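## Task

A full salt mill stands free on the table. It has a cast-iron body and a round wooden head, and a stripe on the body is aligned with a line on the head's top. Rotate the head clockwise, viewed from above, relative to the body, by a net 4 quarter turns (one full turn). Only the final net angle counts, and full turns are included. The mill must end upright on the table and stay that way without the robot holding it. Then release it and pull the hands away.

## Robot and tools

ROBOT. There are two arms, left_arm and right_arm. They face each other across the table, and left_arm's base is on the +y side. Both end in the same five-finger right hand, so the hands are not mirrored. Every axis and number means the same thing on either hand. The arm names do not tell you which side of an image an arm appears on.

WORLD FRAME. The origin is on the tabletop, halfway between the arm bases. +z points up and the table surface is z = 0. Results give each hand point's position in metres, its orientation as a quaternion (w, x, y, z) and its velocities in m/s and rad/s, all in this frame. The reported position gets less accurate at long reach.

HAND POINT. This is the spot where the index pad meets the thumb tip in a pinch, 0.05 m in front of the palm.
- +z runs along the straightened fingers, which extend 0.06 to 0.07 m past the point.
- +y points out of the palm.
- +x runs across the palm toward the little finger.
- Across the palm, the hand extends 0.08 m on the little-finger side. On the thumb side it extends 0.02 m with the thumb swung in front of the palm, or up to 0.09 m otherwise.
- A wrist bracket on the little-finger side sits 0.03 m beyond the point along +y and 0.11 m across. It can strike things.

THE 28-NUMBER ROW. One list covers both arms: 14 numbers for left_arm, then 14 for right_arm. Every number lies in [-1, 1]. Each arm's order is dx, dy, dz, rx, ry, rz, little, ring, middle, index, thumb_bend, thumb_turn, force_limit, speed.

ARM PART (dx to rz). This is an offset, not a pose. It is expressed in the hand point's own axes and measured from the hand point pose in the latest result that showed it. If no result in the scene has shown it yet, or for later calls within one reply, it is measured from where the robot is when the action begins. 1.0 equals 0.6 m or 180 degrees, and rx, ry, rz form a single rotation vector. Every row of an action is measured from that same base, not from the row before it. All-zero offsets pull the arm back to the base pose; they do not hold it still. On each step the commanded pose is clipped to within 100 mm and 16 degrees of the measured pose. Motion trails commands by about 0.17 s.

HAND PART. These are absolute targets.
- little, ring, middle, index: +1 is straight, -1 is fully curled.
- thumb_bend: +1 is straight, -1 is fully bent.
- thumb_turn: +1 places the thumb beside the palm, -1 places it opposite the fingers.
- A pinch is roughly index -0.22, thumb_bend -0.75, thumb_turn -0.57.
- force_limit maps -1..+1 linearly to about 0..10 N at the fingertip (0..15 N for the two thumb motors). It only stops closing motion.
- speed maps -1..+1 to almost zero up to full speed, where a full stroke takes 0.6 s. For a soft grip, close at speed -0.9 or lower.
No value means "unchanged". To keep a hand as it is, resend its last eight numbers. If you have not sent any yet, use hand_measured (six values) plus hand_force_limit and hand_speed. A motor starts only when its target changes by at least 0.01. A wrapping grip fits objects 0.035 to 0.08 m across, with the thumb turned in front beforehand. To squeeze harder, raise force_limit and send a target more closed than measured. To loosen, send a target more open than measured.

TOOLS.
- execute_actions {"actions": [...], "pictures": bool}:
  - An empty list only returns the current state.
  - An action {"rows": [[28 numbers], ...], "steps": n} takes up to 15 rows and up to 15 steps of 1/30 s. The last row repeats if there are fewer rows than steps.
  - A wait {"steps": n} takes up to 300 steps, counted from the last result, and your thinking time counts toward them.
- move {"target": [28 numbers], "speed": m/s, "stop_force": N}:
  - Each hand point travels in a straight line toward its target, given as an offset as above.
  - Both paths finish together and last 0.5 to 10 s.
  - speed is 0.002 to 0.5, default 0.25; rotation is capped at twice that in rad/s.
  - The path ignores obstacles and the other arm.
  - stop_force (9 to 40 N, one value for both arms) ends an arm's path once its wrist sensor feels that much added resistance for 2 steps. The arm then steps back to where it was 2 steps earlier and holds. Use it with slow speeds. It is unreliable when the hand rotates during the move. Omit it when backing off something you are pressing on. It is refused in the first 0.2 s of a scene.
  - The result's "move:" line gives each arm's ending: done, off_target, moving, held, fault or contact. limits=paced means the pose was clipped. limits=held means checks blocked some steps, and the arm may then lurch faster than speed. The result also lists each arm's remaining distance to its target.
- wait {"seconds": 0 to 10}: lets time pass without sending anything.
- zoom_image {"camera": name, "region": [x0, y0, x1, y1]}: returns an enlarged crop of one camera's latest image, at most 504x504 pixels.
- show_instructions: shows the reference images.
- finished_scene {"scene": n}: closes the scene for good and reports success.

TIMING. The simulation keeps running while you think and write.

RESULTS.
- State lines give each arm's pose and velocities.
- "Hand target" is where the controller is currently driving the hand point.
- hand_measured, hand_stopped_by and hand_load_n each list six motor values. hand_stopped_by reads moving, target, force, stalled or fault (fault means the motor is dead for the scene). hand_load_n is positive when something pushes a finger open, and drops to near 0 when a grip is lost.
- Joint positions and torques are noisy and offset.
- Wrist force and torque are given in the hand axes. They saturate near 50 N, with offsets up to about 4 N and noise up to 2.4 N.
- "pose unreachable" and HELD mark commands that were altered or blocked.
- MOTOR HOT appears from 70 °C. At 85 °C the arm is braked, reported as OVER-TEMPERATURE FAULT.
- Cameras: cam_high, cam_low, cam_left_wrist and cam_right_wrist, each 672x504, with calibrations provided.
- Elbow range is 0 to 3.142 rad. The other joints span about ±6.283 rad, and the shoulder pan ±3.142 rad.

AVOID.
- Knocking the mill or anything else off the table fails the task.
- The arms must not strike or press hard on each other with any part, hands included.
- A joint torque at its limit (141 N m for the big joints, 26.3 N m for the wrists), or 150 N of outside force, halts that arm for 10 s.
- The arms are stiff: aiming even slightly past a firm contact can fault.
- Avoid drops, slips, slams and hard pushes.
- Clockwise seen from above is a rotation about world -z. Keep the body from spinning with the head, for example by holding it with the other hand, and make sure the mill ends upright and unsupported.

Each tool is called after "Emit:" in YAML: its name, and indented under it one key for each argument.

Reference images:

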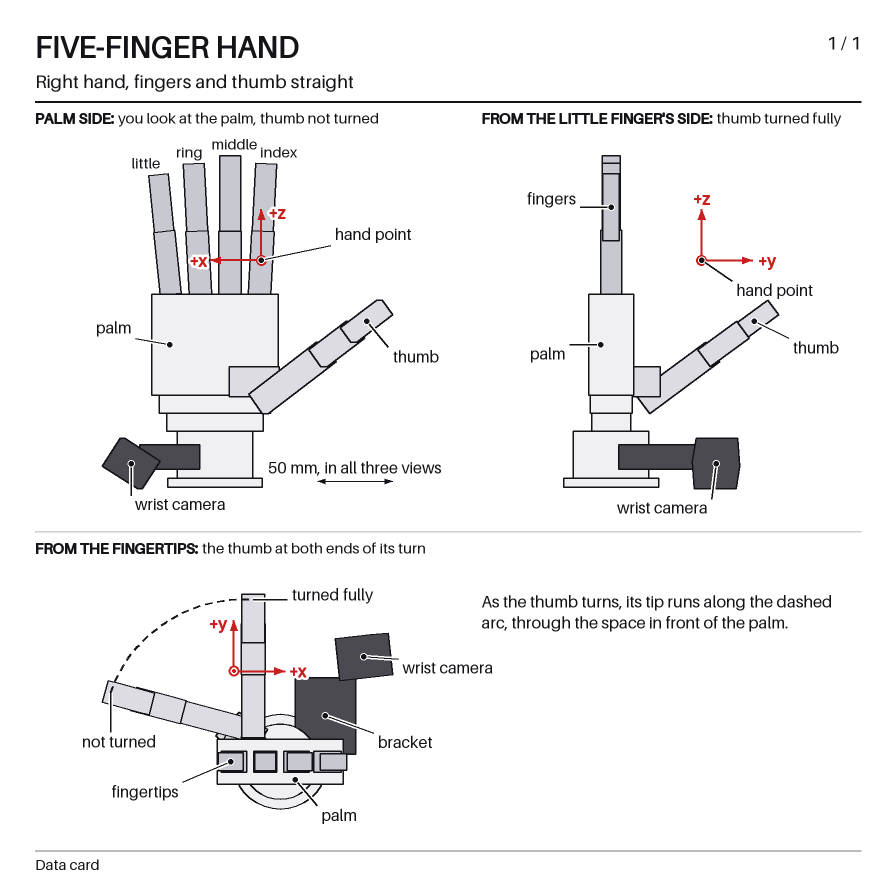

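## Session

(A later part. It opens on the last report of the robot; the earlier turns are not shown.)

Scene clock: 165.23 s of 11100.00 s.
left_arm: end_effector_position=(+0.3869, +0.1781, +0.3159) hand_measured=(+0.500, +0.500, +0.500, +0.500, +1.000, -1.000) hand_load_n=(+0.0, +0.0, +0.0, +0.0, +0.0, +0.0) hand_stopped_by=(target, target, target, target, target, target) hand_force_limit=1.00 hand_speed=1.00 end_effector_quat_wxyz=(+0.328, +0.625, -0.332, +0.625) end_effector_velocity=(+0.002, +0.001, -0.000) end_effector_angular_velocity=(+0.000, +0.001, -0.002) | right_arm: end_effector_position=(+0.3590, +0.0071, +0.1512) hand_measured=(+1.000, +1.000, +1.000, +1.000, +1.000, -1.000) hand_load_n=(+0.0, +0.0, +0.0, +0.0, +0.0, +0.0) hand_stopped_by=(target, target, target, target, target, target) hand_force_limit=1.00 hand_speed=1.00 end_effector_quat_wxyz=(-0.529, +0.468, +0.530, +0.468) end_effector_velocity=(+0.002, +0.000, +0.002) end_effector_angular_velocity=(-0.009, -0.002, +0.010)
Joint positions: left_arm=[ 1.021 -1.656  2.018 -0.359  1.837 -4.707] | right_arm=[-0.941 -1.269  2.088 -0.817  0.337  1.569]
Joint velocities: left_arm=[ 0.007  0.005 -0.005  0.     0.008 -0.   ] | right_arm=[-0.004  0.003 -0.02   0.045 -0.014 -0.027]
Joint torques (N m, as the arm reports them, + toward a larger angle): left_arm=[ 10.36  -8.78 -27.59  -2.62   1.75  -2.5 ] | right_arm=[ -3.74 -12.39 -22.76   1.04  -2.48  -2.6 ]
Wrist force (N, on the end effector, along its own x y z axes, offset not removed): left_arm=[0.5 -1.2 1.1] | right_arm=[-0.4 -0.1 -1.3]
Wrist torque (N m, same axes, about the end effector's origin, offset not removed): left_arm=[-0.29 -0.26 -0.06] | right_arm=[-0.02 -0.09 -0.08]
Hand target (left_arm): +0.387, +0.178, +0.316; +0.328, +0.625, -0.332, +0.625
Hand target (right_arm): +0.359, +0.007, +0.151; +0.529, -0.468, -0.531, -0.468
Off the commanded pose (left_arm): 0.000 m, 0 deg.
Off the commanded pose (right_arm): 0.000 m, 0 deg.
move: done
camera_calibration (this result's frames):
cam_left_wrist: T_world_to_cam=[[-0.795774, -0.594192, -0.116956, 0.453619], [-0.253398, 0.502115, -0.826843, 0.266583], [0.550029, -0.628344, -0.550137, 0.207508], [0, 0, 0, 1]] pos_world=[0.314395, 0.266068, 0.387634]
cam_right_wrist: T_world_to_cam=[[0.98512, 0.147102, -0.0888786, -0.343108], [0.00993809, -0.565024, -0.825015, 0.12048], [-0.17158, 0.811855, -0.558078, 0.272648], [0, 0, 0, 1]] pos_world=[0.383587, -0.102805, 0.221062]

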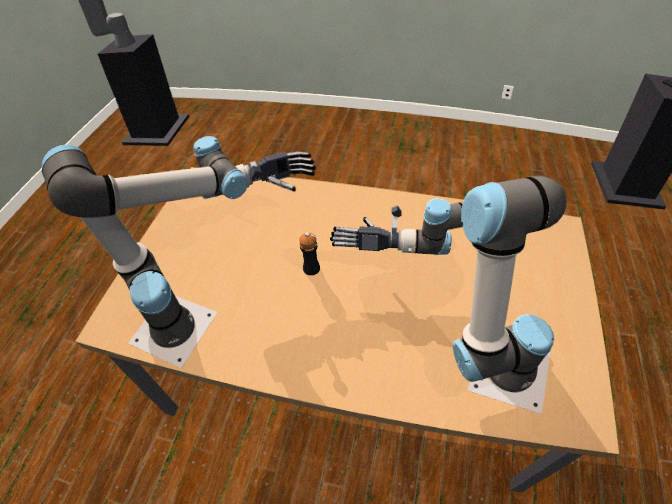

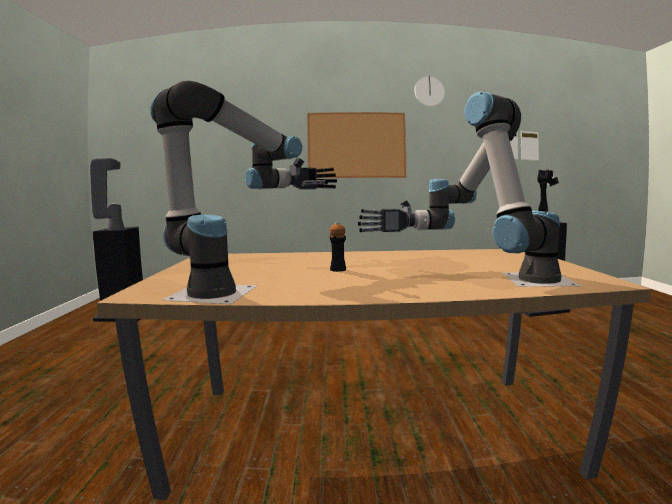

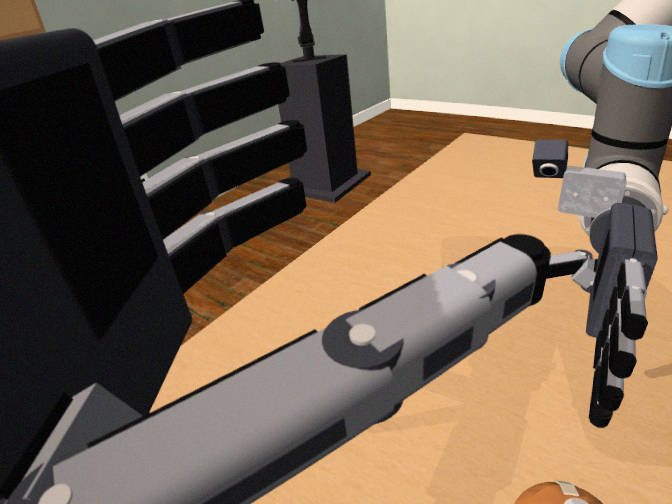

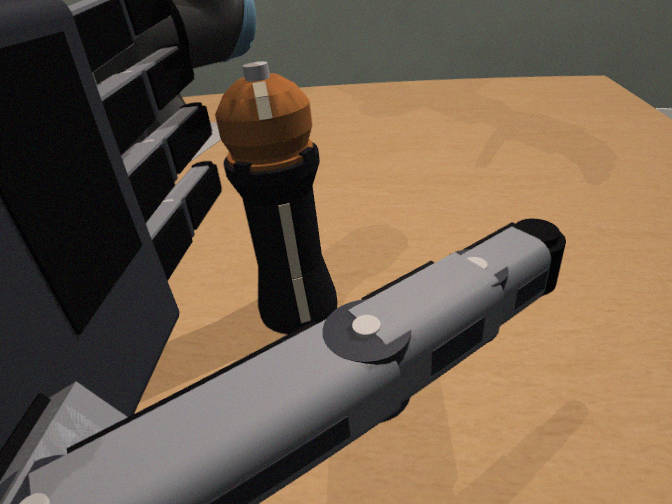

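Emit:
finished_scene:
  scene: 1

The scene is finished: the task was done.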